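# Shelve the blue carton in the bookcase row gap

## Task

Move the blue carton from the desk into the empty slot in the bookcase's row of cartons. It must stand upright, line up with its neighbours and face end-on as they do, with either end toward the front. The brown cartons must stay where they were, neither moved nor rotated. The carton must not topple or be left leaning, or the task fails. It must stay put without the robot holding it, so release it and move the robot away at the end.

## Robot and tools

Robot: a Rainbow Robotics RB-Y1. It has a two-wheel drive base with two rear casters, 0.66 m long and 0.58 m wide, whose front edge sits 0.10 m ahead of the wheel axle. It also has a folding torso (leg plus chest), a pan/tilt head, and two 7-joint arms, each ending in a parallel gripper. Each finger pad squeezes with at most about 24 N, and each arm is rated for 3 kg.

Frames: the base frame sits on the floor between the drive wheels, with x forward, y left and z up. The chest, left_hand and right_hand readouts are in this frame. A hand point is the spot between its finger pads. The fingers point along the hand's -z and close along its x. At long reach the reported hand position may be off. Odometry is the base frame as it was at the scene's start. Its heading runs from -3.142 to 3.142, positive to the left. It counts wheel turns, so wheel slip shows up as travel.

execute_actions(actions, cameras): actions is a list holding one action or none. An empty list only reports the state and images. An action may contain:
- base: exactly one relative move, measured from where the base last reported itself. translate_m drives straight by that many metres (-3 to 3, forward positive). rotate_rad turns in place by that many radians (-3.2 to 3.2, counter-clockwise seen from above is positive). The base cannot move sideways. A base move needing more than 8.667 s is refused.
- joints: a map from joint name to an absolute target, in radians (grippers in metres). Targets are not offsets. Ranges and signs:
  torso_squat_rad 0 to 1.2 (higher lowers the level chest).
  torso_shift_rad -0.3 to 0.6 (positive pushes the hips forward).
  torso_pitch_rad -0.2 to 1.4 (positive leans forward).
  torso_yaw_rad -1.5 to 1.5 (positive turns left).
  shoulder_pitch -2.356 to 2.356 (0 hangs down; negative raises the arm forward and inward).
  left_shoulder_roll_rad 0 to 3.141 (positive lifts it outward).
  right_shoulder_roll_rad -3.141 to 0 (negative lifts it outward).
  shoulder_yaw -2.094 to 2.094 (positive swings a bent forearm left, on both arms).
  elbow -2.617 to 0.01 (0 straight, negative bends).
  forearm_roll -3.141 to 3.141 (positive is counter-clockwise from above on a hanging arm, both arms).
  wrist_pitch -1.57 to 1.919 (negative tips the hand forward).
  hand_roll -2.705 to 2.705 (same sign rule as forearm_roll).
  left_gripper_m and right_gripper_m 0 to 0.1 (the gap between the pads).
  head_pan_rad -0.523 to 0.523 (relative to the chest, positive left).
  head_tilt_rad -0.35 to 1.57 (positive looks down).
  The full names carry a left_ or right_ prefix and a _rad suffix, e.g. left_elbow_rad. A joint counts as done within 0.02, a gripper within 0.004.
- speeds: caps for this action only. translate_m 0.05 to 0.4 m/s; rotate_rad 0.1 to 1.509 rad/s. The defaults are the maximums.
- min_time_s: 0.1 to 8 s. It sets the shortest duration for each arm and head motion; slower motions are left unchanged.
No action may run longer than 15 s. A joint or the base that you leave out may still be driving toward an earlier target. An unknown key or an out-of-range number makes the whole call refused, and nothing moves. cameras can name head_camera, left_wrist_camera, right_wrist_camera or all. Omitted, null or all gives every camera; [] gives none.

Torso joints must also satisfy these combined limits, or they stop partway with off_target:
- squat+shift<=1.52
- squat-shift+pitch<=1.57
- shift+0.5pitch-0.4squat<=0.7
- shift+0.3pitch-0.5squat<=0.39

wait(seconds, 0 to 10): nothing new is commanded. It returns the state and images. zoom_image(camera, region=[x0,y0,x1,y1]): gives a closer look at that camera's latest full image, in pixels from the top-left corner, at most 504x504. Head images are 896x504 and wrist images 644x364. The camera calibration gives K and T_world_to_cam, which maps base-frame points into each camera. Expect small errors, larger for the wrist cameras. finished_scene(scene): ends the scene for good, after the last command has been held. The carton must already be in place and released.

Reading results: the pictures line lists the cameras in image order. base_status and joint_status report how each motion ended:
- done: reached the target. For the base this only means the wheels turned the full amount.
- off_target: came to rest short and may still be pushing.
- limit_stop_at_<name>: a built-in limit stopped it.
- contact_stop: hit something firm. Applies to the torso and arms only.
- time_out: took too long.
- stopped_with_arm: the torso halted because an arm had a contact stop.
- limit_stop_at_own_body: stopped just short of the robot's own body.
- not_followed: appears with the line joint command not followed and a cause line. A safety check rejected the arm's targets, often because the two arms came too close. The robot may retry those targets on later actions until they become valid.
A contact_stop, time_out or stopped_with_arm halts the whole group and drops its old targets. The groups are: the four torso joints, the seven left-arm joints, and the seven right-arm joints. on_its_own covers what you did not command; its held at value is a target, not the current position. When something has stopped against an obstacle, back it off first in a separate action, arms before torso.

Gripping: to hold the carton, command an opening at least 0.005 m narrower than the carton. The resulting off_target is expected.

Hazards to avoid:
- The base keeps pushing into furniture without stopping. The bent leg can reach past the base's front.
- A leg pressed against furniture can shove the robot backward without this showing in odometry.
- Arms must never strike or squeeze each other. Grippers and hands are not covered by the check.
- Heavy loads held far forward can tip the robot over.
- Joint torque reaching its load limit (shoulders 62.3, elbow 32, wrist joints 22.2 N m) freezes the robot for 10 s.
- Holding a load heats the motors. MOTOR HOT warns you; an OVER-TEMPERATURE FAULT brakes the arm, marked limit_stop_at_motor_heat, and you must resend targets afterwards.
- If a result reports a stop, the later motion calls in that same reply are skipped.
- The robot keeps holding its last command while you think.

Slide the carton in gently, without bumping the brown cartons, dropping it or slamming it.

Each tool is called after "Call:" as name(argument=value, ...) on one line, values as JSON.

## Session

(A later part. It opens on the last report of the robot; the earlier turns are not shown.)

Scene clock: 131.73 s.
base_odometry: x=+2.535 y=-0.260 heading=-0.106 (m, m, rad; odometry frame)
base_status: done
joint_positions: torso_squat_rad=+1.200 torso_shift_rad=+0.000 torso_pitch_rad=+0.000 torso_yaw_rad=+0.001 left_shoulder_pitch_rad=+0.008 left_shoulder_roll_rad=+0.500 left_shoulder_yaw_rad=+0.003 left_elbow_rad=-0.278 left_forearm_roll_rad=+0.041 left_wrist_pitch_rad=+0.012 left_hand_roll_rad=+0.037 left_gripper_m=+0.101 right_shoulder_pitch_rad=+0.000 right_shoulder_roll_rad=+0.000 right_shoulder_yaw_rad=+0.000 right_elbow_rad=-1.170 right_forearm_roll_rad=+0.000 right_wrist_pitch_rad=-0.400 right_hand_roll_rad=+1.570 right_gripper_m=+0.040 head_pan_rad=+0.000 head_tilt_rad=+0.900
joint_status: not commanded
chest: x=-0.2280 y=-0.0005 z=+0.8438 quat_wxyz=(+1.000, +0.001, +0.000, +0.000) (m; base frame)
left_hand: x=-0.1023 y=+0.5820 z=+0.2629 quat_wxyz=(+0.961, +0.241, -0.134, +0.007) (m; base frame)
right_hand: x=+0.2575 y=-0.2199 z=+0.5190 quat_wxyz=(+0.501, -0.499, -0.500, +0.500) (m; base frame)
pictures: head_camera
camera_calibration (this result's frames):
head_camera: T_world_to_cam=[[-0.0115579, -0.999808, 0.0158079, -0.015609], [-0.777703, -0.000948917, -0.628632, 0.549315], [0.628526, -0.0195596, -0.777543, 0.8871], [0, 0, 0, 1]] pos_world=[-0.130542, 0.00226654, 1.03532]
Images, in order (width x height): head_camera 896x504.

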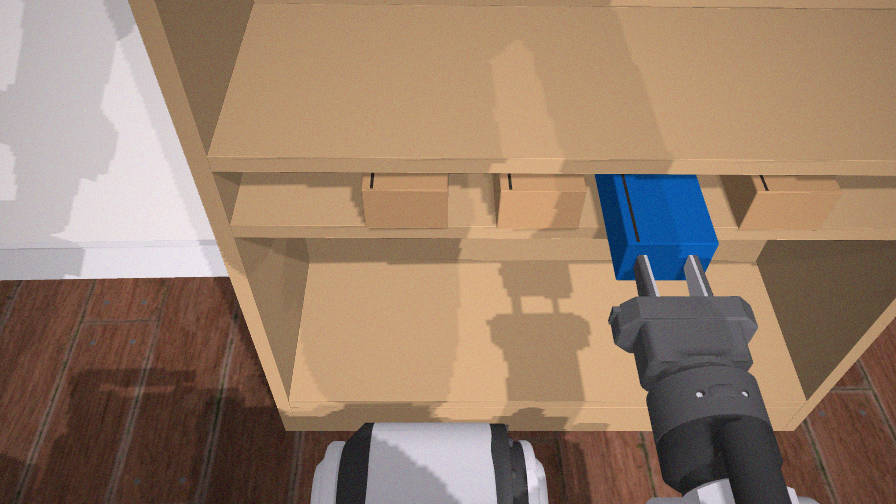

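Call:
execute_actions(actions=[{"base":{"translate_m":0.064},"speeds":{"translate_m":0.06}}], cameras=["head_camera"])

Call:
execute_actions(actions=[{"base":{"translate_m":-0.3},"joints":{"head_tilt_rad":0.7}}], cameras=["head_camera"])

Scene clock: 136.87 s.
base_odometry: x=+2.599 y=-0.267 heading=-0.106 (m, m, rad; odometry frame)
base_status: done
joint_positions: torso_squat_rad=+1.200 torso_shift_rad=+0.000 torso_pitch_rad=+0.000 torso_yaw_rad=+0.001 left_shoulder_pitch_rad=+0.008 left_shoulder_roll_rad=+0.500 left_shoulder_yaw_rad=+0.003 left_elbow_rad=-0.278 left_forearm_roll_rad=+0.041 left_wrist_pitch_rad=+0.012 left_hand_roll_rad=+0.037 left_gripper_m=+0.101 right_shoulder_pitch_rad=+0.000 right_shoulder_roll_rad=+0.000 right_shoulder_yaw_rad=+0.000 right_elbow_rad=-1.170 right_forearm_roll_rad=+0.000 right_wrist_pitch_rad=-0.400 right_hand_roll_rad=+1.570 right_gripper_m=+0.040 head_pan_rad=+0.000 head_tilt_rad=+0.900
joint_status: not commanded
chest: x=-0.2280 y=-0.0005 z=+0.8438 quat_wxyz=(+1.000, +0.001, +0.000, +0.000) (m; base frame)
left_hand: x=-0.1023 y=+0.5820 z=+0.2629 quat_wxyz=(+0.961, +0.241, -0.134, +0.007) (m; base frame)
right_hand: x=+0.2575 y=-0.2199 z=+0.5190 quat_wxyz=(+0.501, -0.499, -0.500, +0.500) (m; base frame)
pictures: head_camera
camera_calibration (this result's frames):
head_camera: T_world_to_cam=[[-0.0115577, -0.999808, 0.0158081, -0.0156091], [-0.77772, -0.000948632, -0.62861, 0.549304], [0.628504, -0.0195596, -0.77756, 0.887104], [0, 0, 0, 1]] pos_world=[-0.130525, 0.00226636, 1.03532]
Images, in order (width x height): head_camera 896x504.

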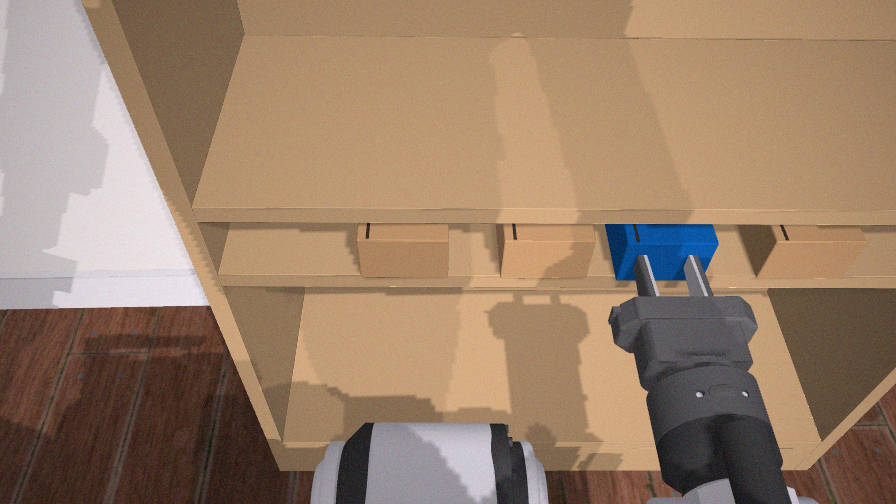

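Scene clock: 139.27 s.
base_odometry: x=+2.301 y=-0.235 heading=-0.107 (m, m, rad; odometry frame)
base_status: done
joint_positions: torso_squat_rad=+1.200 torso_shift_rad=+0.000 torso_pitch_rad=+0.000 torso_yaw_rad=+0.001 left_shoulder_pitch_rad=+0.008 left_shoulder_roll_rad=+0.500 left_shoulder_yaw_rad=+0.003 left_elbow_rad=-0.278 left_forearm_roll_rad=+0.041 left_wrist_pitch_rad=+0.012 left_hand_roll_rad=+0.037 left_gripper_m=+0.101 right_shoulder_pitch_rad=+0.000 right_shoulder_roll_rad=+0.000 right_shoulder_yaw_rad=+0.000 right_elbow_rad=-1.170 right_forearm_roll_rad=+0.000 right_wrist_pitch_rad=-0.400 right_hand_roll_rad=+1.570 right_gripper_m=+0.040 head_pan_rad=+0.000 head_tilt_rad=+0.700
joint_status: all done
chest: x=-0.2280 y=-0.0005 z=+0.8438 quat_wxyz=(+1.000, +0.001, +0.000, +0.000) (m; base frame)
left_hand: x=-0.1024 y=+0.5820 z=+0.2629 quat_wxyz=(+0.961, +0.241, -0.134, +0.007) (m; base frame)
right_hand: x=+0.2574 y=-0.2199 z=+0.5191 quat_wxyz=(+0.501, -0.499, -0.500, +0.500) (m; base frame)
pictures: head_camera
camera_calibration (this result's frames):
head_camera: T_world_to_cam=[[-0.0147038, -0.999808, 0.0129354, -0.0132597], [-0.637274, -0.000598206, -0.770637, 0.726415], [0.770497, -0.0195747, -0.637143, 0.769851], [0, 0, 0, 1]] pos_world=[-0.130438, 0.00224699, 1.05048]
Images, in order (width x height): head_camera 896x504.

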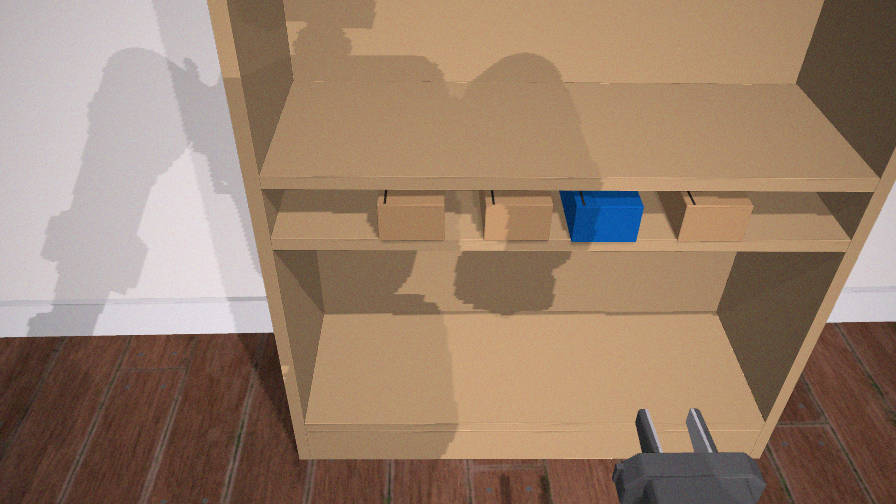

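Call:
finished_scene(scene=2)

The scene is finished: the task was done.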